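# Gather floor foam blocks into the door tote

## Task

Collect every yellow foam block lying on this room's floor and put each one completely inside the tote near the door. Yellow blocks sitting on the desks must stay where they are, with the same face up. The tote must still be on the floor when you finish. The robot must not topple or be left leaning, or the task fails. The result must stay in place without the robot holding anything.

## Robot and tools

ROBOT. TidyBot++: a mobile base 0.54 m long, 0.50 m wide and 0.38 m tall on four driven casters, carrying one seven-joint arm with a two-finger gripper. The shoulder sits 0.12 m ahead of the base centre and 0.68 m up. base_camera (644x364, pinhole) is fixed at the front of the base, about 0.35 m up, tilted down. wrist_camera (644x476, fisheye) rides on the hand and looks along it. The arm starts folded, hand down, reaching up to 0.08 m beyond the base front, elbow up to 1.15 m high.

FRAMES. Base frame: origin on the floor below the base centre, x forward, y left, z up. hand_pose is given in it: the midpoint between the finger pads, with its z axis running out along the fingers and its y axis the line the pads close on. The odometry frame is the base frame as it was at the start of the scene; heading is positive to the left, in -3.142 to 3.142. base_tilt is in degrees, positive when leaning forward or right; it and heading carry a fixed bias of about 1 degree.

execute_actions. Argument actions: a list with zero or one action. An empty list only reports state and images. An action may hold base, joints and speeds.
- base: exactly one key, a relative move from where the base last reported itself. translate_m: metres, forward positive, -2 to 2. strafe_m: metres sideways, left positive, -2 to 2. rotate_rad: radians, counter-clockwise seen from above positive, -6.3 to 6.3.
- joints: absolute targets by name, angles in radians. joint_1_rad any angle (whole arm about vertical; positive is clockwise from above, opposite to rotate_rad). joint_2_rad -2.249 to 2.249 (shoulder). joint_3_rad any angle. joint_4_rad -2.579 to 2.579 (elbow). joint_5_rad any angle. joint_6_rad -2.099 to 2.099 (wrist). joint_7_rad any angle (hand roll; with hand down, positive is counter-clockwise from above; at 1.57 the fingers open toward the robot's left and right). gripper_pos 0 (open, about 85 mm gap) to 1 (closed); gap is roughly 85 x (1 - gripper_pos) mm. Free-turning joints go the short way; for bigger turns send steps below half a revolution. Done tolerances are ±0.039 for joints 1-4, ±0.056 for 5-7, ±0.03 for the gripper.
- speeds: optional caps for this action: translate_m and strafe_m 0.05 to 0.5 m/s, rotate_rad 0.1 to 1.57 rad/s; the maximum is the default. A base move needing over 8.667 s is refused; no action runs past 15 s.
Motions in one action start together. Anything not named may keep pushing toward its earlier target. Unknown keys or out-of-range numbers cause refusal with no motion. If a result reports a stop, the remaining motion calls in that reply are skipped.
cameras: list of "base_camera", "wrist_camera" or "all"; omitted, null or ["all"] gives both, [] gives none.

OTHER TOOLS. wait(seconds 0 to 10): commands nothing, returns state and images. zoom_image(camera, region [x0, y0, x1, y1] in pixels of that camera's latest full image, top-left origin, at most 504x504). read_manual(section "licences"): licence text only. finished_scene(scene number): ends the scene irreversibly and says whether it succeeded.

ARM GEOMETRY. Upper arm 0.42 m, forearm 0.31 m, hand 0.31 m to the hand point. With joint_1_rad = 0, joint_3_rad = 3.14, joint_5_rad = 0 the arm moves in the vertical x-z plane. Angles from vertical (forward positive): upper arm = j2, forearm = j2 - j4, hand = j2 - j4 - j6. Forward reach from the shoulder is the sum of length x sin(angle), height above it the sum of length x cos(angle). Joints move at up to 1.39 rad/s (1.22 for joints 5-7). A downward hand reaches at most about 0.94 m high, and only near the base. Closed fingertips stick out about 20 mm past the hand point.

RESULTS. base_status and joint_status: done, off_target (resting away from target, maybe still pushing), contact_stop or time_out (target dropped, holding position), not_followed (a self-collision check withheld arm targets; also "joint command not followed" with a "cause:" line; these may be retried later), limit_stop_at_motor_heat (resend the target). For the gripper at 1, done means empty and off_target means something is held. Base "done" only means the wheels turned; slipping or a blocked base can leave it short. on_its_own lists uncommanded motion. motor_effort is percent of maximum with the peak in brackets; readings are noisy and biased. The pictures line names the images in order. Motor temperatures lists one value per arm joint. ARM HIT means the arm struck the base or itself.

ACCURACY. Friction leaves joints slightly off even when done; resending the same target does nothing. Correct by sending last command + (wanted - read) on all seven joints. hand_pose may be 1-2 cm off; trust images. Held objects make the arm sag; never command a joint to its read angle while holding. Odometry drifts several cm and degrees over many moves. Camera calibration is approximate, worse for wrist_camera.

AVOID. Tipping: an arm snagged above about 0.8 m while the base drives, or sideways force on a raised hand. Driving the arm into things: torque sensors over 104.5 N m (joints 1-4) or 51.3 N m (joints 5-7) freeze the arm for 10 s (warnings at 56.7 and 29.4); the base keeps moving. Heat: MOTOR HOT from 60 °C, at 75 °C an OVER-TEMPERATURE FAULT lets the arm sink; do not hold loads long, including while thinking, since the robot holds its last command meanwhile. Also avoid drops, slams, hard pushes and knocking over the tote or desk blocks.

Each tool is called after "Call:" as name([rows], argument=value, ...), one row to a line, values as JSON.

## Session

Call:
execute_actions([
  {"joints":{"joint_6_rad":0.0}},
], cameras=["wrist_camera"])

Call:
execute_actions([
  {"base":{"rotate_rad":-1.57}},
], cameras=["wrist_camera"])

Call:
execute_actions([
  {"base":{"rotate_rad":-1.57}},
], cameras=["wrist_camera"])

Call:
execute_actions([
  {"base":{"rotate_rad":-1.57}},
], cameras=["wrist_camera"])

Scene clock: 1.27 s.
Motor temperatures (°C, as the motors report them): [35 37 32 38 36 44 44]
base_odometry: x=+0.000 y=+0.000 heading=+0.000 (m, m, rad; odometry frame)
base_tilt: forward=+0.4 right=-0.1 (deg)
base_status: not commanded
joint_positions: joint_1_rad=+0.006 joint_2_rad=-0.327 joint_3_rad=+3.104 joint_4_rad=-2.553 joint_5_rad=+0.035 joint_6_rad=+0.001 joint_7_rad=+1.604 gripper_pos=+0.000
joint_status: all done
motor_effort: joint_1_rad=-1(1) joint_2_rad=-7(7) joint_3_rad=+1(1) joint_4_rad=+19(19) joint_5_rad=+0(0) joint_6_rad=+7(8) joint_7_rad=-1(1) (%)
hand_pose: x=+0.4795 y=+0.0125 z=+0.6990 quat_wxyz=(+0.014, +0.896, +0.047, +0.442) (m; base frame)
pictures: wrist_camera
camera_calibration (this result's frames):
wrist_camera: T_world_to_cam=[[0.0941324, -0.993524, 0.0636367, -0.0717394], [-0.625487, -0.10875, -0.772618, 0.898028], [0.774535, 0.0329245, -0.631674, 0.206233], [0, 0, 0, 1]] pos_world=[0.408723, 0.0195954, 0.82867]
Images, in order (width x height): wrist_camera 644x476.

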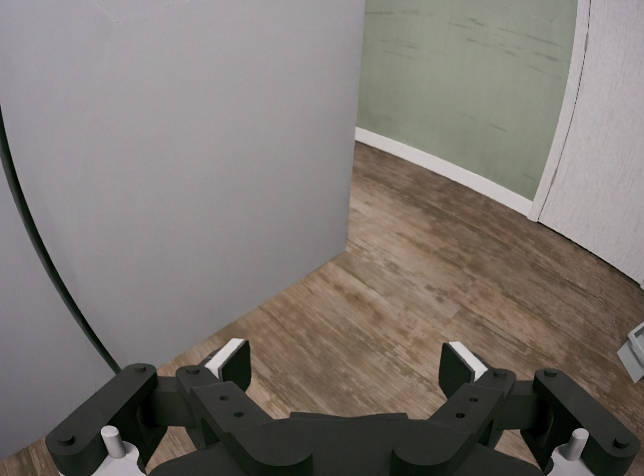

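Scene clock: 3.57 s.
Motor temperatures (°C, as the motors report them): [35 37 32 38 36 44 44]
base_odometry: x=+0.000 y=+0.000 heading=-1.569 (m, m, rad; odometry frame)
base_tilt: forward=+0.4 right=-0.1 (deg)
base_status: done
joint_positions: joint_1_rad=+0.006 joint_2_rad=-0.327 joint_3_rad=+3.104 joint_4_rad=-2.553 joint_5_rad=+0.035 joint_6_rad=+0.001 joint_7_rad=+1.604 gripper_pos=+0.000
joint_status: not commanded
motor_effort: joint_1_rad=+0(2) joint_2_rad=-6(7) joint_3_rad=+1(2) joint_4_rad=+19(19) joint_5_rad=+0(0) joint_6_rad=+7(7) joint_7_rad=+0(1) (%)
hand_pose: x=+0.4795 y=+0.0125 z=+0.6990 quat_wxyz=(+0.014, +0.896, +0.047, +0.442) (m; base frame)
pictures: wrist_camera
camera_calibration (this result's frames):
wrist_camera: T_world_to_cam=[[0.0941322, -0.993524, 0.0636364, -0.0717391], [-0.625487, -0.108749, -0.772618, 0.898028], [0.774535, 0.0329245, -0.631674, 0.206233], [0, 0, 0, 1]] pos_world=[0.408723, 0.0195954, 0.82867]
Images, in order (width x height): wrist_camera 644x476.

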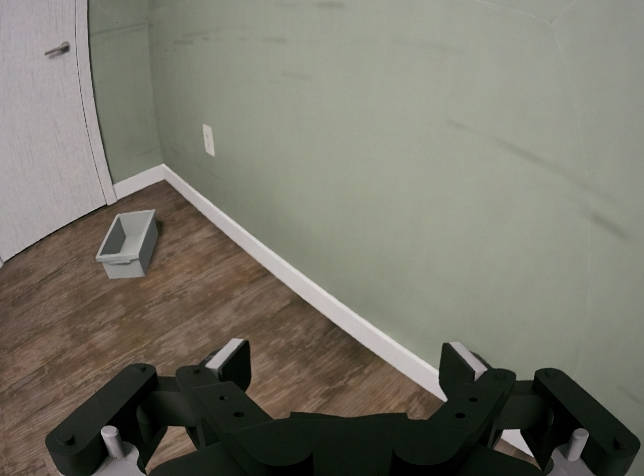

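Scene clock: 5.87 s.
Motor temperatures (°C, as the motors report them): [35 37 32 38 36 44 44]
base_odometry: x=+0.000 y=+0.000 heading=-3.138 (m, m, rad; odometry frame)
base_tilt: forward=+0.4 right=-0.1 (deg)
base_status: done
joint_positions: joint_1_rad=+0.006 joint_2_rad=-0.327 joint_3_rad=+3.104 joint_4_rad=-2.553 joint_5_rad=+0.035 joint_6_rad=+0.001 joint_7_rad=+1.604 gripper_pos=+0.000
joint_status: not commanded
motor_effort: joint_1_rad=-1(0) joint_2_rad=-7(7) joint_3_rad=+1(2) joint_4_rad=+19(19) joint_5_rad=+0(0) joint_6_rad=+7(7) joint_7_rad=-1(1) (%)
hand_pose: x=+0.4795 y=+0.0125 z=+0.6990 quat_wxyz=(+0.014, +0.896, +0.047, +0.442) (m; base frame)
pictures: wrist_camera
camera_calibration (this result's frames):
wrist_camera: T_world_to_cam=[[0.0941318, -0.993524, 0.0636362, -0.0717389], [-0.625488, -0.108749, -0.772618, 0.898028], [0.774535, 0.0329242, -0.631674, 0.206233], [0, 0, 0, 1]] pos_world=[0.408723, 0.0195953, 0.82867]
Images, in order (width x height): wrist_camera 644x476.

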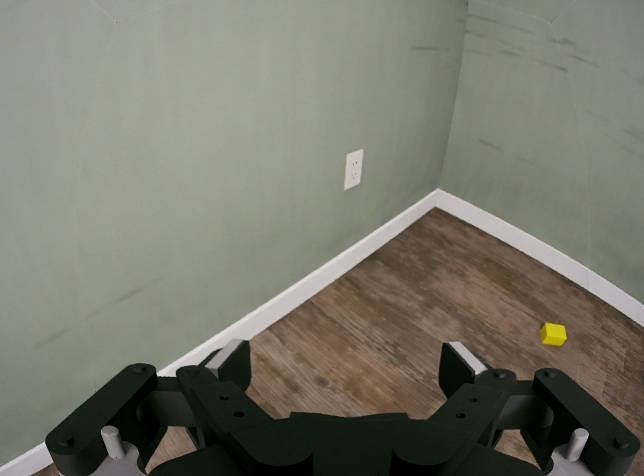

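Scene clock: 8.17 s.
Motor temperatures (°C, as the motors report them): [35 37 32 38 36 44 44]
base_odometry: x=+0.000 y=+0.000 heading=+1.576 (m, m, rad; odometry frame)
base_tilt: forward=+0.5 right=-0.1 (deg)
base_status: done
joint_positions: joint_1_rad=+0.006 joint_2_rad=-0.327 joint_3_rad=+3.104 joint_4_rad=-2.553 joint_5_rad=+0.035 joint_6_rad=+0.001 joint_7_rad=+1.604 gripper_pos=+0.000
joint_status: not commanded
motor_effort: joint_1_rad=+0(0) joint_2_rad=-7(7) joint_3_rad=+1(2) joint_4_rad=+19(19) joint_5_rad=+0(0) joint_6_rad=+7(7) joint_7_rad=-1(0) (%)
hand_pose: x=+0.4795 y=+0.0125 z=+0.6990 quat_wxyz=(+0.014, +0.896, +0.047, +0.442) (m; base frame)
pictures: wrist_camera
camera_calibration (this result's frames):
wrist_camera: T_world_to_cam=[[0.0941323, -0.993524, 0.0636365, -0.0717392], [-0.625487, -0.10875, -0.772618, 0.898028], [0.774535, 0.0329245, -0.631673, 0.206233], [0, 0, 0, 1]] pos_world=[0.408723, 0.0195954, 0.82867]
Images, in order (width x height): wrist_camera 644x476.

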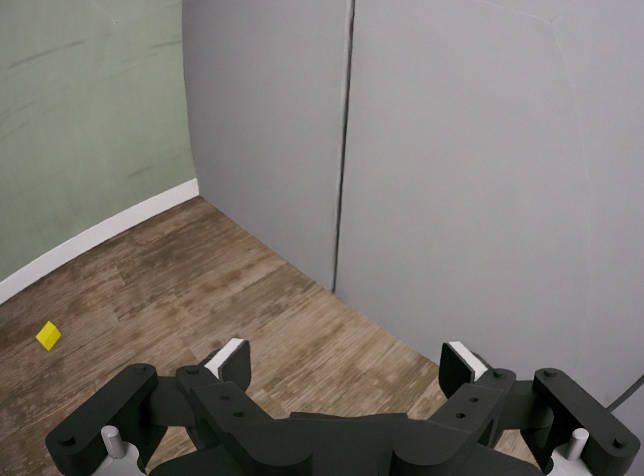

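Call:
execute_actions([
  {"base":{"rotate_rad":0.92},"joints":{"joint_1_rad":0,"joint_2_rad":1.258,"joint_4_rad":-1.621,"joint_6_rad":-0.262}},
], cameras=[])

Call:
execute_actions([
  {"base":{"translate_m":0.6}},
])

Scene clock: 21.10 s.
Motor temperatures (°C, as the motors report them): [35 37 32 38 36 44 44]
base_odometry: x=+0.000 y=+0.000 heading=+2.495 (m, m, rad; odometry frame)
base_tilt: forward=+0.4 right=-0.1 (deg)
base_status: done
joint_positions: joint_1_rad=+0.001 joint_2_rad=+1.256 joint_3_rad=+3.104 joint_4_rad=-1.639 joint_5_rad=+0.035 joint_6_rad=-0.242 joint_7_rad=+1.604 gripper_pos=+0.000
joint_status: all done
motor_effort: joint_1_rad=+0(4) joint_2_rad=-46(49) joint_3_rad=-1(2) joint_4_rad=+5(19) joint_5_rad=+0(0) joint_6_rad=+0(8) joint_7_rad=-1(1) (%)
hand_pose: x=+0.5968 y=+0.0211 z=+0.1967 quat_wxyz=(-0.014, +0.999, +0.039, +0.003) (m; base frame)
pictures: none
No camera images: the call's "cameras" was empty. Leave "cameras" out to get every camera's image.

Scene clock: 23.67 s.
Motor temperatures (°C, as the motors report them): [35 37 32 38 36 44 44]
base_odometry: x=-0.480 y=+0.360 heading=+2.496 (m, m, rad; odometry frame)
base_tilt: forward=+0.4 right=-0.1 (deg)
base_status: done
joint_positions: joint_1_rad=+0.001 joint_2_rad=+1.257 joint_3_rad=+3.104 joint_4_rad=-1.630 joint_5_rad=+0.035 joint_6_rad=-0.246 joint_7_rad=+1.604 gripper_pos=+0.000
joint_status: not commanded
motor_effort: joint_1_rad=+0(4) joint_2_rad=-47(49) joint_3_rad=-1(3) joint_4_rad=+6(7) joint_5_rad=+0(0) joint_6_rad=+1(1) joint_7_rad=-1(0) (%)
hand_pose: x=+0.6009 y=+0.0211 z=+0.1971 quat_wxyz=(-0.014, +0.999, +0.038, +0.005) (m; base frame)
pictures: base_camera, wrist_camera
camera_calibration (this result's frames):
wrist_camera: T_world_to_cam=[[0.0892647, -0.994948, -0.0459339, -0.0180973], [-0.995808, -0.0900769, 0.015921, 0.653846], [-0.0199782, 0.0443202, -0.998818, 0.344489], [0, 0, 0, 1]] pos_world=[0.659602, 0.0256226, 0.332841]
Images, in order (width x height): base_camera 644x364, wrist_camera 644x476.

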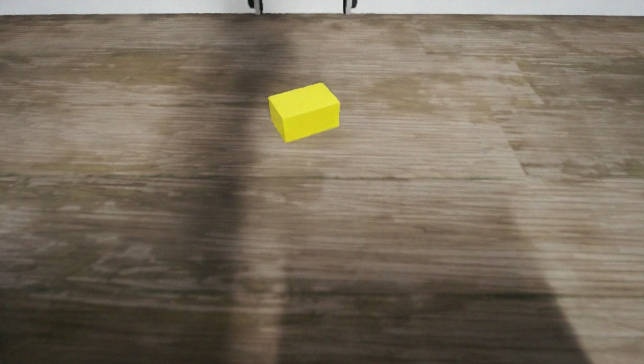

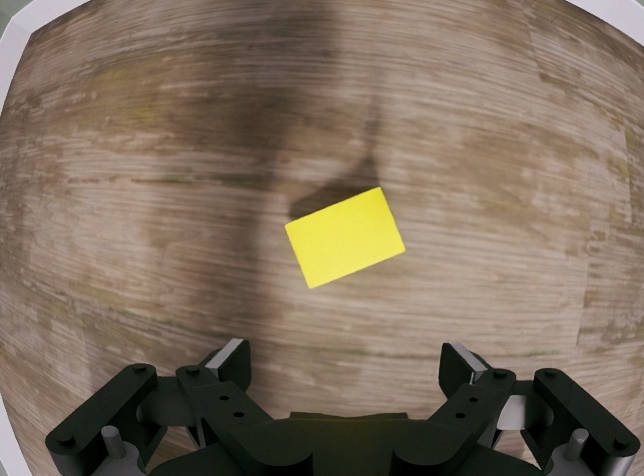

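Call:
execute_actions([
  {"base":{"translate_m":0.06},"joints":{"joint_2_rad":1.5,"joint_4_rad":-1.43,"joint_6_rad":-0.2,"joint_7_rad":0.42}},
], cameras=["wrist_camera"])

Scene clock: 30.47 s.
Motor temperatures (°C, as the motors report them): [35 37 32 38 36 44 44]
base_odometry: x=-0.528 y=+0.397 heading=+2.498 (m, m, rad; odometry frame)
base_tilt: forward=+0.4 right=-0.1 (deg)
base_status: done
joint_positions: joint_1_rad=+0.001 joint_2_rad=+1.501 joint_3_rad=+3.104 joint_4_rad=-1.446 joint_5_rad=+0.035 joint_6_rad=-0.220 joint_7_rad=+0.447 gripper_pos=+0.000
joint_status: all done
motor_effort: joint_1_rad=-1(3) joint_2_rad=-47(49) joint_3_rad=-1(2) joint_4_rad=+3(7) joint_5_rad=+0(0) joint_6_rad=+0(0) joint_7_rad=-1(0) (%)
hand_pose: x=+0.5917 y=+0.0219 z=+0.0925 quat_wxyz=(-0.006, +0.856, -0.517, -0.019) (m; base frame)
pictures: wrist_camera
camera_calibration (this result's frames):
wrist_camera: T_world_to_cam=[[-0.880064, -0.474718, -0.0113897, 0.537625], [-0.474385, 0.877875, 0.0655259, 0.312102], [-0.0211076, 0.0630701, -0.997786, 0.239991], [0, 0, 0, 1]] pos_world=[0.626267, -0.0339024, 0.225132]
Images, in order (width x height): wrist_camera 644x476.

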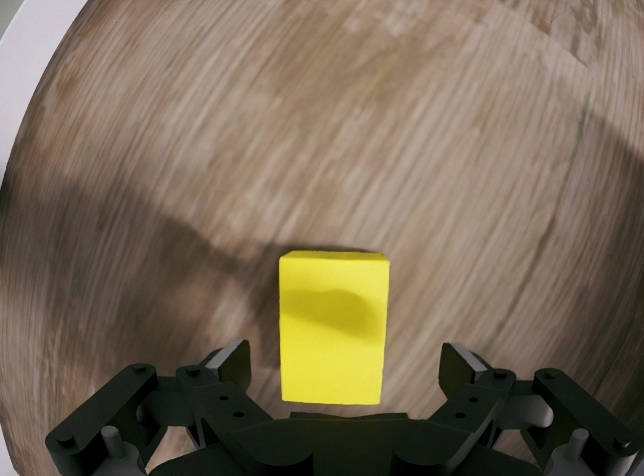

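Call:
execute_actions([
  {"base":{"translate_m":0.015},"joints":{"joint_2_rad":1.64,"joint_4_rad":-1.3,"joint_6_rad":-0.2}},
], cameras=[])

Call:
execute_actions([
  {"joints":{"gripper_pos":1}},
], cameras=[])

Call:
execute_actions([
  {"joints":{"joint_2_rad":0.9,"joint_4_rad":-1.7,"joint_6_rad":-0.54}},
], cameras=[])

Call:
execute_actions([
  {"base":{"rotate_rad":2.94}},
], cameras=[])

Call:
execute_actions([
  {"base":{"translate_m":1.35}},
])

Scene clock: 45.90 s.
Motor temperatures (°C, as the motors report them): [35 37 32 38 36 44 44]
base_odometry: x=-0.540 y=+0.405 heading=+2.499 (m, m, rad; odometry frame)
base_tilt: forward=+0.5 right=-0.1 (deg)
base_status: done
joint_positions: joint_1_rad=+0.002 joint_2_rad=+1.606 joint_3_rad=+3.105 joint_4_rad=-1.307 joint_5_rad=+0.035 joint_6_rad=-0.218 joint_7_rad=+0.447 gripper_pos=+0.000
joint_status: all done
motor_effort: joint_1_rad=-1(5) joint_2_rad=-41(47) joint_3_rad=-2(5) joint_4_rad=+6(10) joint_5_rad=+0(1) joint_6_rad=+3(7) joint_7_rad=-1(0) (%)
hand_pose: x=+0.6138 y=+0.0205 z=+0.0502 quat_wxyz=(-0.015, +0.854, -0.520, -0.003) (m; base frame)
pictures: none
No camera images: the call's "cameras" was empty. Leave "cameras" out to get every camera's image.

Scene clock: 47.00 s.
Motor temperatures (°C, as the motors report them): [35 37 32 38 36 44 44]
base_odometry: x=-0.540 y=+0.405 heading=+2.499 (m, m, rad; odometry frame)
base_tilt: forward=+0.4 right=-0.1 (deg)
base_status: not commanded
joint_positions: joint_1_rad=+0.007 joint_2_rad=+1.580 joint_3_rad=+3.112 joint_4_rad=-1.328 joint_5_rad=+0.035 joint_6_rad=-0.246 joint_7_rad=+0.447 gripper_pos=+0.999
joint_status: all done
motor_effort: joint_1_rad=-4(5) joint_2_rad=-33(41) joint_3_rad=-4(6) joint_4_rad=+9(15) joint_5_rad=-1(1) joint_6_rad=+6(12) joint_7_rad=-1(1) (%)
hand_pose: x=+0.6084 y=+0.0138 z=+0.0614 quat_wxyz=(-0.006, +0.853, -0.521, -0.011) (m; base frame)
pictures: none
No camera images: the call's "cameras" was empty. Leave "cameras" out to get every camera's image.

Scene clock: 49.00 s.
Motor temperatures (°C, as the motors report them): [35 37 32 38 36 44 44]
base_odometry: x=-0.540 y=+0.405 heading=+2.499 (m, m, rad; odometry frame)
base_tilt: forward=+0.5 right=-0.1 (deg)
base_status: not commanded
joint_positions: joint_1_rad=+0.007 joint_2_rad=+0.908 joint_3_rad=+3.111 joint_4_rad=-1.685 joint_5_rad=+0.035 joint_6_rad=-0.522 joint_7_rad=+0.447 gripper_pos=+0.999
joint_status: all done
motor_effort: joint_1_rad=-1(4) joint_2_rad=-45(54) joint_3_rad=-1(4) joint_4_rad=+10(11) joint_5_rad=+0(1) joint_6_rad=+1(7) joint_7_rad=-1(0) (%)
hand_pose: x=+0.6232 y=+0.0095 z=+0.3620 quat_wxyz=(-0.010, +0.857, -0.515, +0.010) (m; base frame)
pictures: none
No camera images: the call's "cameras" was empty. Leave "cameras" out to get every camera's image.

Scene clock: 52.37 s.
Motor temperatures (°C, as the motors report them): [35 37 32 38 36 44 44]
base_odometry: x=-0.540 y=+0.406 heading=-0.845 (m, m, rad; odometry frame)
base_tilt: forward=+0.4 right=-0.1 (deg)
base_status: done
joint_positions: joint_1_rad=-0.006 joint_2_rad=+0.908 joint_3_rad=+3.104 joint_4_rad=-1.685 joint_5_rad=+0.035 joint_6_rad=-0.522 joint_7_rad=+0.447 gripper_pos=+0.999
joint_status: not commanded
motor_effort: joint_1_rad=-1(4) joint_2_rad=-44(45) joint_3_rad=-1(3) joint_4_rad=+9(10) joint_5_rad=+0(1) joint_6_rad=+1(1) joint_7_rad=-1(0) (%)
hand_pose: x=+0.6228 y=+0.0197 z=+0.3621 quat_wxyz=(-0.013, +0.861, -0.508, +0.009) (m; base frame)
pictures: none
No camera images: the call's "cameras" was empty. Leave "cameras" out to get every camera's image.

Scene clock: 56.43 s.
Motor temperatures (°C, as the motors report them): [35 38 32 38 36 44 44]
base_odometry: x=+0.358 y=-0.603 heading=-0.844 (m, m, rad; odometry frame)
base_tilt: forward=+0.5 right=-0.1 (deg)
base_status: done
joint_positions: joint_1_rad=-0.006 joint_2_rad=+0.907 joint_3_rad=+3.104 joint_4_rad=-1.689 joint_5_rad=+0.035 joint_6_rad=-0.524 joint_7_rad=+0.447 gripper_pos=+0.999
joint_status: not commanded
motor_effort: joint_1_rad=-1(3) joint_2_rad=-44(46) joint_3_rad=-1(2) joint_4_rad=+10(11) joint_5_rad=+0(0) joint_6_rad=+0(1) joint_7_rad=-1(1) (%)
hand_pose: x=+0.6197 y=+0.0196 z=+0.3619 quat_wxyz=(-0.011, +0.861, -0.508, +0.006) (m; base frame)
pictures: base_camera, wrist_camera
camera_calibration (this result's frames):
wrist_camera: T_world_to_cam=[[-0.868307, -0.494038, -0.0443844, 0.569273], [-0.495395, 0.868239, 0.0273087, 0.336798], [0.0250447, 0.0457001, -0.998641, 0.481487], [0, 0, 0, 1]] pos_world=[0.649093, -0.0331829, 0.496902]
Images, in order (width x height): base_camera 644x364, wrist_camera 644x476.

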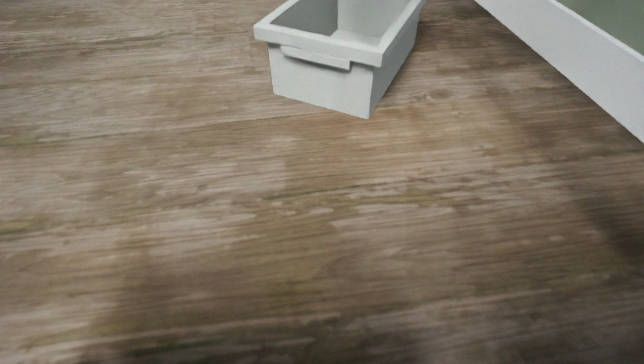

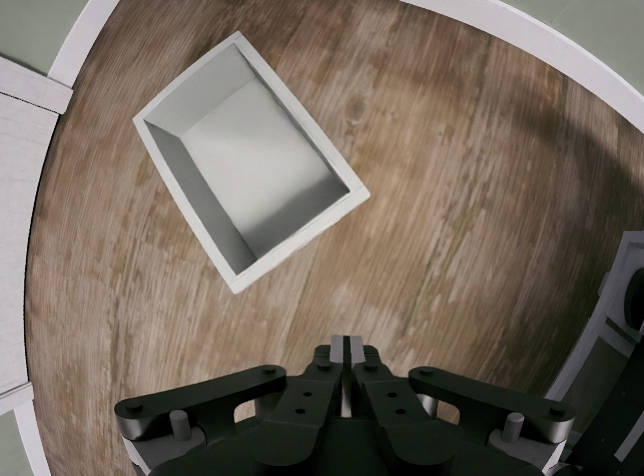

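The grasp missed and I batched past it; going back.

Call:
execute_actions([
  {"base":{"translate_m":-1.35},"joints":{"gripper_pos":0}},
], cameras=[])

Call:
execute_actions([
  {"base":{"rotate_rad":-2.94}},
], cameras=[])

Call:
execute_actions([
  {"base":{"translate_m":-0.03},"joints":{"joint_2_rad":1.5,"joint_4_rad":-1.43,"joint_6_rad":-0.2}},
], cameras=["wrist_camera"])

Scene clock: 75.37 s.
Motor temperatures (°C, as the motors report them): [35 38 32 38 36 44 44]
base_odometry: x=-0.541 y=+0.405 heading=-0.843 (m, m, rad; odometry frame)
base_tilt: forward=+0.4 right=-0.1 (deg)
base_status: done
joint_positions: joint_1_rad=-0.004 joint_2_rad=+0.906 joint_3_rad=+3.104 joint_4_rad=-1.692 joint_5_rad=+0.035 joint_6_rad=-0.525 joint_7_rad=+0.447 gripper_pos=+0.000
joint_status: all done
motor_effort: joint_1_rad=-1(6) joint_2_rad=-45(47) joint_3_rad=-1(3) joint_4_rad=+10(11) joint_5_rad=+0(1) joint_6_rad=+1(1) joint_7_rad=-1(1) (%)
hand_pose: x=+0.6178 y=+0.0187 z=+0.3616 quat_wxyz=(-0.010, +0.861, -0.509, +0.005) (m; base frame)
pictures: none
No camera images: the call's "cameras" was empty. Leave "cameras" out to get every camera's image.

Scene clock: 78.73 s.
Motor temperatures (°C, as the motors report them): [35 38 32 38 36 44 44]
base_odometry: x=-0.541 y=+0.405 heading=+2.501 (m, m, rad; odometry frame)
base_tilt: forward=+0.5 right=-0.1 (deg)
base_status: done
joint_positions: joint_1_rad=+0.005 joint_2_rad=+0.906 joint_3_rad=+3.104 joint_4_rad=-1.692 joint_5_rad=+0.035 joint_6_rad=-0.525 joint_7_rad=+0.447 gripper_pos=+0.000
joint_status: not commanded
motor_effort: joint_1_rad=-1(4) joint_2_rad=-44(45) joint_3_rad=-1(3) joint_4_rad=+9(10) joint_5_rad=+0(1) joint_6_rad=+0(1) joint_7_rad=-1(1) (%)
hand_pose: x=+0.6180 y=+0.0140 z=+0.3616 quat_wxyz=(-0.010, +0.859, -0.513, +0.005) (m; base frame)
pictures: none
No camera images: the call's "cameras" was empty. Leave "cameras" out to get every camera's image.

Scene clock: 80.70 s.
Motor temperatures (°C, as the motors report them): [35 38 32 38 36 44 44]
base_odometry: x=-0.517 y=+0.387 heading=+2.500 (m, m, rad; odometry frame)
base_tilt: forward=+0.5 right=-0.1 (deg)
base_status: done
joint_positions: joint_1_rad=+0.005 joint_2_rad=+1.501 joint_3_rad=+3.104 joint_4_rad=-1.447 joint_5_rad=+0.035 joint_6_rad=-0.220 joint_7_rad=+0.447 gripper_pos=+0.000
joint_status: all done
motor_effort: joint_1_rad=+0(3) joint_2_rad=-47(50) joint_3_rad=-1(1) joint_4_rad=+4(10) joint_5_rad=+0(0) joint_6_rad=+0(2) joint_7_rad=-1(1) (%)
hand_pose: x=+0.5911 y=+0.0195 z=+0.0925 quat_wxyz=(-0.006, +0.854, -0.519, -0.019) (m; base frame)
pictures: wrist_camera
camera_calibration (this result's frames):
wrist_camera: T_world_to_cam=[[-0.882158, -0.47084, -0.0103032, 0.537094], [-0.470449, 0.879992, 0.065515, 0.311608], [-0.0217803, 0.0626418, -0.997798, 0.2405], [0, 0, 0, 1]] pos_world=[0.625635, -0.0363928, 0.225089]
Images, in order (width x height): wrist_camera 644x476.

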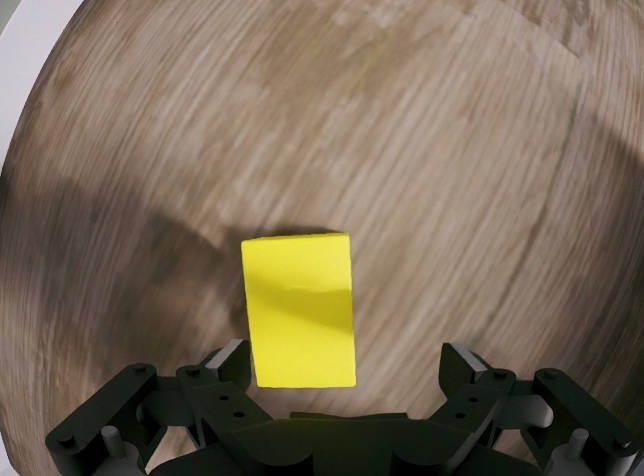

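Call:
execute_actions([
  {"base":{"translate_m":0.012},"joints":{"joint_2_rad":1.57,"joint_4_rad":-1.37,"joint_7_rad":0.5}},
], cameras=[])

Call:
execute_actions([
  {"joints":{"joint_2_rad":1.64,"joint_4_rad":-1.3}},
], cameras=["wrist_camera"])

Scene clock: 92.20 s.
Motor temperatures (°C, as the motors report them): [35 38 32 38 36 44 44]
base_odometry: x=-0.526 y=+0.394 heading=+2.501 (m, m, rad; odometry frame)
base_tilt: forward=+0.4 right=-0.1 (deg)
base_status: done
joint_positions: joint_1_rad=+0.005 joint_2_rad=+1.563 joint_3_rad=+3.104 joint_4_rad=-1.379 joint_5_rad=+0.035 joint_6_rad=-0.217 joint_7_rad=+0.457 gripper_pos=+0.000
joint_status: all done
motor_effort: joint_1_rad=+0(3) joint_2_rad=-47(50) joint_3_rad=-1(2) joint_4_rad=+4(6) joint_5_rad=+0(0) joint_6_rad=+0(1) joint_7_rad=+0(1) (%)
hand_pose: x=+0.5968 y=+0.0196 z=+0.0665 quat_wxyz=(-0.008, +0.857, -0.516, -0.015) (m; base frame)
pictures: none
No camera images: the call's "cameras" was empty. Leave "cameras" out to get every camera's image.

Scene clock: 93.13 s.
Motor temperatures (°C, as the motors report them): [35 38 32 38 36 44 44]
base_odometry: x=-0.526 y=+0.394 heading=+2.501 (m, m, rad; odometry frame)
base_tilt: forward=+0.4 right=-0.1 (deg)
base_status: not commanded
joint_positions: joint_1_rad=+0.005 joint_2_rad=+1.636 joint_3_rad=+3.104 joint_4_rad=-1.311 joint_5_rad=+0.035 joint_6_rad=-0.217 joint_7_rad=+0.457 gripper_pos=+0.000
joint_status: all done
motor_effort: joint_1_rad=-1(0) joint_2_rad=-47(49) joint_3_rad=-1(1) joint_4_rad=+4(4) joint_5_rad=+0(0) joint_6_rad=+0(0) joint_7_rad=-1(0) (%)
hand_pose: x=+0.5928 y=+0.0194 z=+0.0354 quat_wxyz=(-0.007, +0.856, -0.517, -0.017) (m; base frame)
pictures: wrist_camera
camera_calibration (this result's frames):
wrist_camera: T_world_to_cam=[[-0.879612, -0.47549, -0.0138714, 0.536644], [-0.475342, 0.877472, 0.0639764, 0.319154], [-0.0182484, 0.0628681, -0.997855, 0.181476], [0, 0, 0, 1]] pos_world=[0.627057, -0.0362894, 0.168112]
Images, in order (width x height): wrist_camera 644x476.

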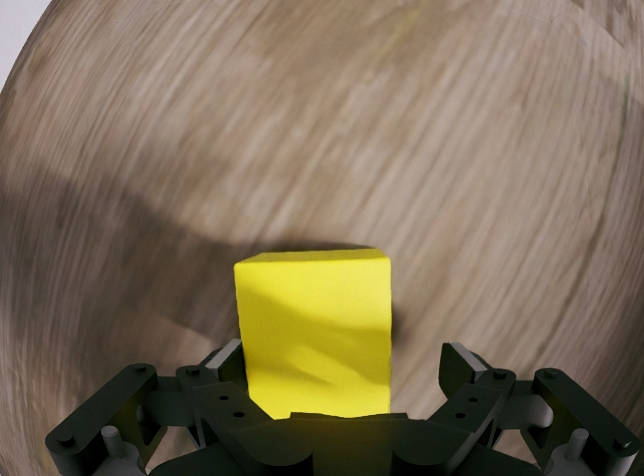

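Call:
execute_actions([
  {"joints":{"gripper_pos":1}},
], cameras=[])

Call:
execute_actions([
  {"joints":{"joint_2_rad":0.9,"joint_4_rad":-1.7,"joint_6_rad":-0.54}},
], cameras=[])

Call:
execute_actions([
  {"base":{"rotate_rad":2.9},"joints":{"joint_7_rad":1.05}},
], cameras=[])

Call:
execute_actions([
  {"base":{"translate_m":1.55}},
], cameras=["wrist_camera"])

Scene clock: 103.00 s.
Motor temperatures (°C, as the motors report them): [35 38 32 38 36 44 44]
base_odometry: x=-0.526 y=+0.394 heading=+2.501 (m, m, rad; odometry frame)
base_tilt: forward=+0.4 right=-0.1 (deg)
base_status: not commanded
joint_positions: joint_1_rad=+0.005 joint_2_rad=+1.633 joint_3_rad=+3.104 joint_4_rad=-1.308 joint_5_rad=+0.035 joint_6_rad=-0.218 joint_7_rad=+0.457 gripper_pos=+0.404
joint_status: gripper_pos off_target (ended at +0.404, target +1.000)
motor_effort: joint_1_rad=-1(3) joint_2_rad=-47(48) joint_3_rad=-1(2) joint_4_rad=+4(10) joint_5_rad=+0(0) joint_6_rad=+0(5) joint_7_rad=+0(1) (%)
hand_pose: x=+0.5961 y=+0.0194 z=+0.0369 quat_wxyz=(-0.008, +0.856, -0.517, -0.015) (m; base frame)
pictures: none
No camera images: the call's "cameras" was empty. Leave "cameras" out to get every camera's image.

Scene clock: 105.00 s.
Motor temperatures (°C, as the motors report them): [35 38 32 38 36 44 44]
base_odometry: x=-0.526 y=+0.394 heading=+2.501 (m, m, rad; odometry frame)
base_tilt: forward=+0.4 right=-0.1 (deg)
base_status: not commanded
joint_positions: joint_1_rad=+0.005 joint_2_rad=+0.908 joint_3_rad=+3.104 joint_4_rad=-1.684 joint_5_rad=+0.035 joint_6_rad=-0.522 joint_7_rad=+0.457 gripper_pos=+0.404
joint_status: all done
motor_effort: joint_1_rad=-1(1) joint_2_rad=-45(52) joint_3_rad=+0(1) joint_4_rad=+10(10) joint_5_rad=+0(0) joint_6_rad=+1(1) joint_7_rad=-1(1) (%)
hand_pose: x=+0.6232 y=+0.0143 z=+0.3621 quat_wxyz=(-0.012, +0.861, -0.508, +0.009) (m; base frame)
pictures: none
No camera images: the call's "cameras" was empty. Leave "cameras" out to get every camera's image.

Scene clock: 108.33 s.
Motor temperatures (°C, as the motors report them): [35 38 32 38 36 44 44]
base_odometry: x=-0.526 y=+0.394 heading=-0.883 (m, m, rad; odometry frame)
base_tilt: forward=+0.5 right=-0.1 (deg)
base_status: done
joint_positions: joint_1_rad=-0.006 joint_2_rad=+0.908 joint_3_rad=+3.103 joint_4_rad=-1.685 joint_5_rad=+0.035 joint_6_rad=-0.522 joint_7_rad=+1.028 gripper_pos=+0.404
joint_status: all done
motor_effort: joint_1_rad=+0(4) joint_2_rad=-45(46) joint_3_rad=-1(3) joint_4_rad=+10(11) joint_5_rad=+0(1) joint_6_rad=+1(1) joint_7_rad=-1(1) (%)
hand_pose: x=+0.6226 y=+0.0205 z=+0.3621 quat_wxyz=(-0.010, +0.971, -0.239, +0.012) (m; base frame)
pictures: none
No camera images: the call's "cameras" was empty. Leave "cameras" out to get every camera's image.

Scene clock: 112.80 s.
Motor temperatures (°C, as the motors report them): [35 39 32 38 36 44 44]
base_odometry: x=+0.460 y=-0.802 heading=-0.882 (m, m, rad; odometry frame)
base_tilt: forward=+0.5 right=-0.1 (deg)
base_status: done
joint_positions: joint_1_rad=-0.006 joint_2_rad=+0.907 joint_3_rad=+3.103 joint_4_rad=-1.690 joint_5_rad=+0.035 joint_6_rad=-0.525 joint_7_rad=+1.028 gripper_pos=+0.404
joint_status: not commanded
motor_effort: joint_1_rad=-1(2) joint_2_rad=-45(46) joint_3_rad=-1(2) joint_4_rad=+9(11) joint_5_rad=+0(0) joint_6_rad=+0(1) joint_7_rad=-1(1) (%)
hand_pose: x=+0.6191 y=+0.0204 z=+0.3616 quat_wxyz=(-0.009, +0.971, -0.239, +0.008) (m; base frame)
pictures: wrist_camera
camera_calibration (this result's frames):
wrist_camera: T_world_to_cam=[[-0.45337, -0.890392, -0.0407143, 0.319042], [-0.891309, 0.453146, 0.0151042, 0.593815], [0.00500086, 0.0431368, -0.999057, 0.493852], [0, 0, 0, 1]] pos_world=[0.671447, -0.00631488, 0.497407]
Images, in order (width x height): wrist_camera 644x476.

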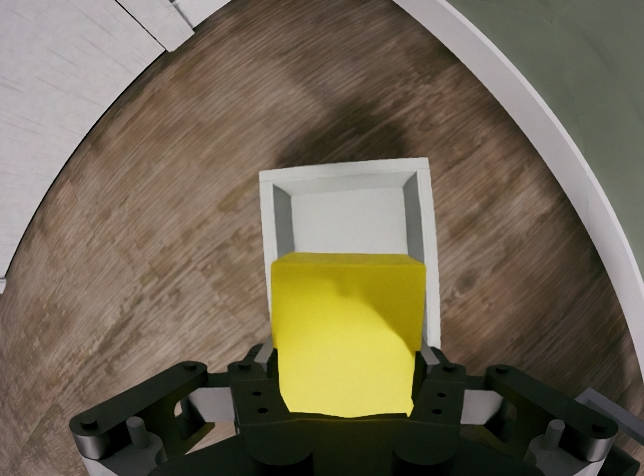

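Call:
execute_actions([
  {"joints":{"joint_2_rad":1.22,"joint_4_rad":-1.6,"joint_6_rad":-0.3}},
], cameras=[])

Call:
execute_actions([
  {"joints":{"gripper_pos":0}},
], cameras=[])

Call:
execute_actions([
  {"joints":{"joint_1_rad":0,"joint_2_rad":-0.35,"joint_4_rad":-2.55,"joint_6_rad":0.1,"joint_7_rad":1.57}},
], cameras=["base_camera"])

Call:
execute_actions([
  {"base":{"rotate_rad":1.7}},
], cameras=["wrist_camera"])

Scene clock: 122.77 s.
Motor temperatures (°C, as the motors report them): [35 39 32 38 36 44 44]
base_odometry: x=+0.460 y=-0.802 heading=-0.882 (m, m, rad; odometry frame)
base_tilt: forward=+0.5 right=-0.1 (deg)
base_status: not commanded
joint_positions: joint_1_rad=-0.006 joint_2_rad=+1.225 joint_3_rad=+3.103 joint_4_rad=-1.617 joint_5_rad=+0.035 joint_6_rad=-0.320 joint_7_rad=+1.028 gripper_pos=+0.404
joint_status: all done
motor_effort: joint_1_rad=-1(0) joint_2_rad=-47(51) joint_3_rad=-1(1) joint_4_rad=+6(10) joint_5_rad=+0(0) joint_6_rad=+0(1) joint_7_rad=-1(0) (%)
hand_pose: x=+0.6009 y=+0.0240 z=+0.2137 quat_wxyz=(-0.010, +0.970, -0.243, -0.013) (m; base frame)
pictures: none
No camera images: the call's "cameras" was empty. Leave "cameras" out to get every camera's image.

Scene clock: 123.87 s.
Motor temperatures (°C, as the motors report them): [35 39 32 38 36 44 44]
base_odometry: x=+0.460 y=-0.802 heading=-0.882 (m, m, rad; odometry frame)
base_tilt: forward=+0.5 right=-0.1 (deg)
base_status: not commanded
joint_positions: joint_1_rad=-0.006 joint_2_rad=+1.225 joint_3_rad=+3.103 joint_4_rad=-1.617 joint_5_rad=+0.035 joint_6_rad=-0.320 joint_7_rad=+1.028 gripper_pos=+0.000
joint_status: all done
motor_effort: joint_1_rad=-1(1) joint_2_rad=-47(47) joint_3_rad=-1(1) joint_4_rad=+5(5) joint_5_rad=+0(0) joint_6_rad=+0(0) joint_7_rad=-1(1) (%)
hand_pose: x=+0.6009 y=+0.0240 z=+0.2137 quat_wxyz=(-0.010, +0.970, -0.243, -0.013) (m; base frame)
pictures: none
No camera images: the call's "cameras" was empty. Leave "cameras" out to get every camera's image.

Scene clock: 126.67 s.
Motor temperatures (°C, as the motors report them): [35 39 32 38 36 44 44]
base_odometry: x=+0.460 y=-0.802 heading=-0.882 (m, m, rad; odometry frame)
base_tilt: forward=+0.4 right=-0.1 (deg)
base_status: not commanded
joint_positions: joint_1_rad=-0.006 joint_2_rad=-0.345 joint_3_rad=+3.103 joint_4_rad=-2.534 joint_5_rad=+0.035 joint_6_rad=+0.079 joint_7_rad=+1.526 gripper_pos=+0.000
joint_status: all done
motor_effort: joint_1_rad=-1(0) joint_2_rad=-7(50) joint_3_rad=+1(1) joint_4_rad=+20(20) joint_5_rad=+0(0) joint_6_rad=+7(8) joint_7_rad=-1(0) (%)
hand_pose: x=+0.4992 y=+0.0189 z=+0.7355 quat_wxyz=(-0.008, +0.870, +0.018, +0.493) (m; base frame)
pictures: base_camera
Images, in order (width x height): base_camera 644x364.

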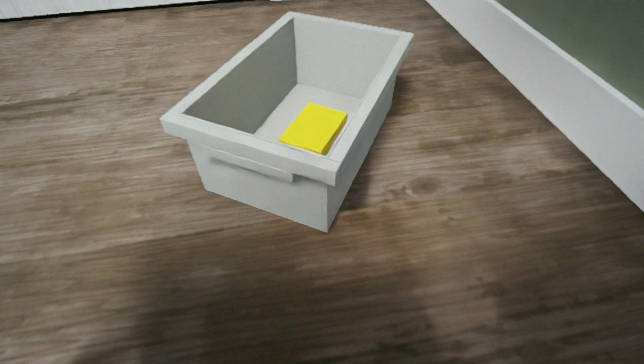

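Scene clock: 129.03 s.
Motor temperatures (°C, as the motors report them): [35 39 32 38 36 44 44]
base_odometry: x=+0.460 y=-0.802 heading=+0.817 (m, m, rad; odometry frame)
base_tilt: forward=+0.4 right=-0.1 (deg)
base_status: done
joint_positions: joint_1_rad=-0.006 joint_2_rad=-0.345 joint_3_rad=+3.103 joint_4_rad=-2.534 joint_5_rad=+0.035 joint_6_rad=+0.082 joint_7_rad=+1.526 gripper_pos=+0.000
joint_status: not commanded
motor_effort: joint_1_rad=-1(1) joint_2_rad=-7(8) joint_3_rad=+1(2) joint_4_rad=+20(20) joint_5_rad=+0(0) joint_6_rad=+7(7) joint_7_rad=-1(0) (%)
hand_pose: x=+0.4996 y=+0.0189 z=+0.7361 quat_wxyz=(-0.008, +0.869, +0.018, +0.494) (m; base frame)
pictures: wrist_camera
camera_calibration (this result's frames):
wrist_camera: T_world_to_cam=[[0.0624323, -0.998042, 0.0038814, -0.00965469], [-0.533622, -0.0366666, -0.844928, 0.945977], [0.843415, 0.0506796, -0.534866, 0.107928], [0, 0, 0, 1]] pos_world=[0.414369, 0.0195802, 0.857047]
Images, in order (width x height): wrist_camera 644x476.

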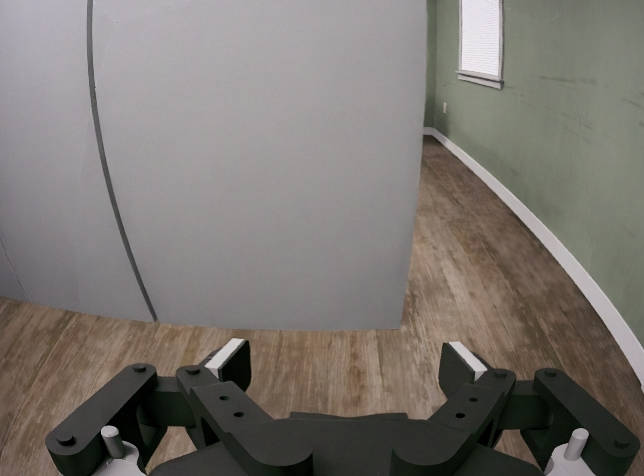

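Call:
execute_actions([
  {"base":{"translate_m":0.5}},
], cameras=[])

Call:
execute_actions([
  {"base":{"strafe_m":-0.65}},
], cameras=["wrist_camera"])

Scene clock: 136.30 s.
Motor temperatures (°C, as the motors report them): [35 39 32 38 36 44 44]
base_odometry: x=+0.801 y=-0.437 heading=+0.818 (m, m, rad; odometry frame)
base_tilt: forward=+0.4 right=-0.1 (deg)
base_status: done
joint_positions: joint_1_rad=-0.006 joint_2_rad=-0.345 joint_3_rad=+3.103 joint_4_rad=-2.537 joint_5_rad=+0.035 joint_6_rad=+0.082 joint_7_rad=+1.526 gripper_pos=+0.000
joint_status: not commanded
motor_effort: joint_1_rad=+0(0) joint_2_rad=-7(10) joint_3_rad=+1(1) joint_4_rad=+20(20) joint_5_rad=+0(0) joint_6_rad=+7(8) joint_7_rad=+0(1) (%)
hand_pose: x=+0.4988 y=+0.0189 z=+0.7348 quat_wxyz=(-0.008, +0.870, +0.018, +0.493) (m; base frame)
pictures: none
No camera images: the call's "cameras" was empty. Leave "cameras" out to get every camera's image.

Scene clock: 138.97 s.
Motor temperatures (°C, as the motors report them): [35 38 32 38 36 44 44]
base_odometry: x=+1.276 y=-0.881 heading=+0.818 (m, m, rad; odometry frame)
base_tilt: forward=+0.4 right=-0.1 (deg)
base_status: done
joint_positions: joint_1_rad=-0.006 joint_2_rad=-0.345 joint_3_rad=+3.103 joint_4_rad=-2.537 joint_5_rad=+0.035 joint_6_rad=+0.082 joint_7_rad=+1.526 gripper_pos=+0.000
joint_status: not commanded
motor_effort: joint_1_rad=-1(1) joint_2_rad=-7(8) joint_3_rad=+1(3) joint_4_rad=+20(20) joint_5_rad=+0(0) joint_6_rad=+7(7) joint_7_rad=-1(1) (%)
hand_pose: x=+0.4987 y=+0.0189 z=+0.7348 quat_wxyz=(-0.008, +0.870, +0.018, +0.493) (m; base frame)
pictures: wrist_camera
camera_calibration (this result's frames):
wrist_camera: T_world_to_cam=[[0.0624297, -0.998042, 0.00381761, -0.00959406], [-0.535587, -0.0367293, -0.843681, 0.944424], [0.84217, 0.0506261, -0.536831, 0.110004], [0, 0, 0, 1]] pos_world=[0.413778, 0.0195437, 0.855882]
Images, in order (width x height): wrist_camera 644x476.

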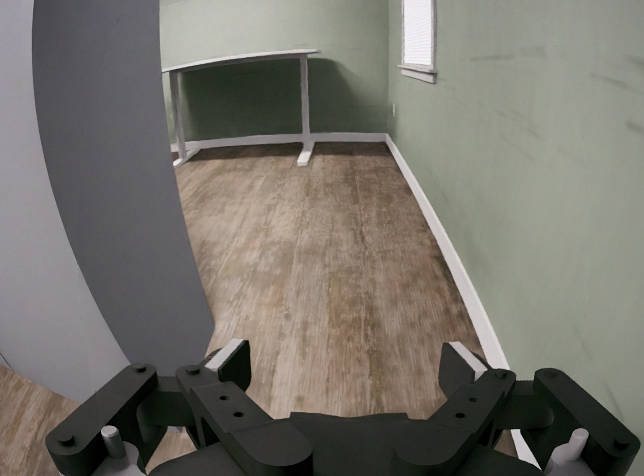

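Call:
execute_actions([
  {"base":{"translate_m":1.8}},
], cameras=[])

Call:
execute_actions([
  {"base":{"strafe_m":0.4}},
], cameras=["wrist_camera"])

Call:
execute_actions([
  {"base":{"rotate_rad":1.4}},
], cameras=["wrist_camera"])

Scene clock: 154.50 s.
Motor temperatures (°C, as the motors report them): [35 38 32 38 36 44 44]
base_odometry: x=+2.508 y=+0.432 heading=+0.818 (m, m, rad; odometry frame)
base_tilt: forward=+0.4 right=-0.1 (deg)
base_status: done
joint_positions: joint_1_rad=-0.006 joint_2_rad=-0.347 joint_3_rad=+3.103 joint_4_rad=-2.538 joint_5_rad=+0.035 joint_6_rad=+0.083 joint_7_rad=+1.526 gripper_pos=+0.000
joint_status: not commanded
motor_effort: joint_1_rad=+0(0) joint_2_rad=-7(9) joint_3_rad=+1(1) joint_4_rad=+20(20) joint_5_rad=+0(0) joint_6_rad=+7(8) joint_7_rad=-1(1) (%)
hand_pose: x=+0.4983 y=+0.0189 z=+0.7353 quat_wxyz=(-0.008, +0.869, +0.018, +0.494) (m; base frame)
pictures: none
No camera images: the call's "cameras" was empty. Leave "cameras" out to get every camera's image.

Scene clock: 156.63 s.
Motor temperatures (°C, as the motors report them): [35 38 32 38 36 44 44]
base_odometry: x=+2.216 y=+0.706 heading=+0.817 (m, m, rad; odometry frame)
base_tilt: forward=+0.4 right=-0.1 (deg)
base_status: done
joint_positions: joint_1_rad=-0.006 joint_2_rad=-0.347 joint_3_rad=+3.103 joint_4_rad=-2.538 joint_5_rad=+0.035 joint_6_rad=+0.083 joint_7_rad=+1.526 gripper_pos=+0.000
joint_status: not commanded
motor_effort: joint_1_rad=-1(0) joint_2_rad=-7(7) joint_3_rad=+1(3) joint_4_rad=+19(20) joint_5_rad=+0(0) joint_6_rad=+7(8) joint_7_rad=+0(1) (%)
hand_pose: x=+0.4983 y=+0.0189 z=+0.7353 quat_wxyz=(-0.008, +0.869, +0.018, +0.494) (m; base frame)
pictures: wrist_camera
camera_calibration (this result's frames):
wrist_camera: T_world_to_cam=[[0.0624203, -0.998042, 0.0039492, -0.00967624], [-0.534034, -0.0367423, -0.844664, 0.944541], [0.843155, 0.0506152, -0.535282, 0.109057], [0, 0, 0, 1]] pos_world=[0.413069, 0.0195273, 0.856234]
Images, in order (width x height): wrist_camera 644x476.

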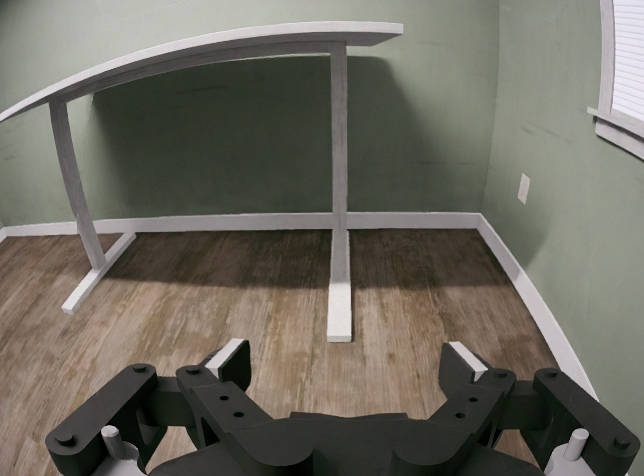

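Scene clock: 158.80 s.
Motor temperatures (°C, as the motors report them): [35 38 32 38 36 44 44]
base_odometry: x=+2.216 y=+0.706 heading=+2.216 (m, m, rad; odometry frame)
base_tilt: forward=+0.4 right=-0.1 (deg)
base_status: done
joint_positions: joint_1_rad=-0.006 joint_2_rad=-0.347 joint_3_rad=+3.103 joint_4_rad=-2.538 joint_5_rad=+0.035 joint_6_rad=+0.083 joint_7_rad=+1.526 gripper_pos=+0.000
joint_status: not commanded
motor_effort: joint_1_rad=-1(2) joint_2_rad=-7(9) joint_3_rad=+1(2) joint_4_rad=+19(20) joint_5_rad=+0(0) joint_6_rad=+8(8) joint_7_rad=-1(1) (%)
hand_pose: x=+0.4983 y=+0.0189 z=+0.7353 quat_wxyz=(-0.008, +0.869, +0.018, +0.494) (m; base frame)
pictures: wrist_camera
camera_calibration (this result's frames):
wrist_camera: T_world_to_cam=[[0.0623626, -0.998046, 0.00394898, -0.00966914], [-0.534036, -0.0367112, -0.844664, 0.944541], [0.843158, 0.0505665, -0.535282, 0.109057], [0, 0, 0, 1]] pos_world=[0.41307, 0.0195104, 0.856234]
Images, in order (width x height): wrist_camera 644x476.

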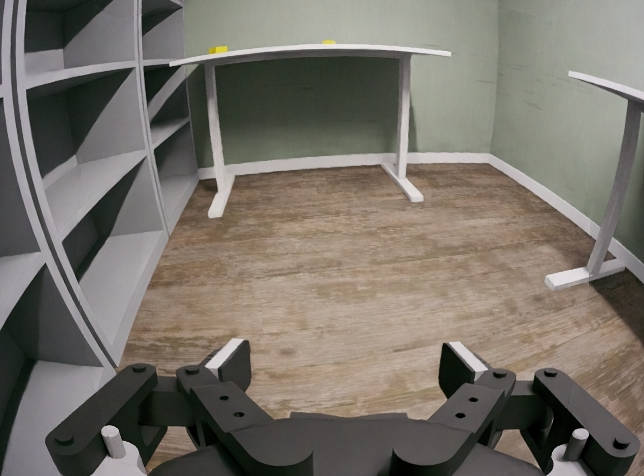

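The floor is clear.

Call:
finished_scene(scene=2)

The scene is finished: the task was done.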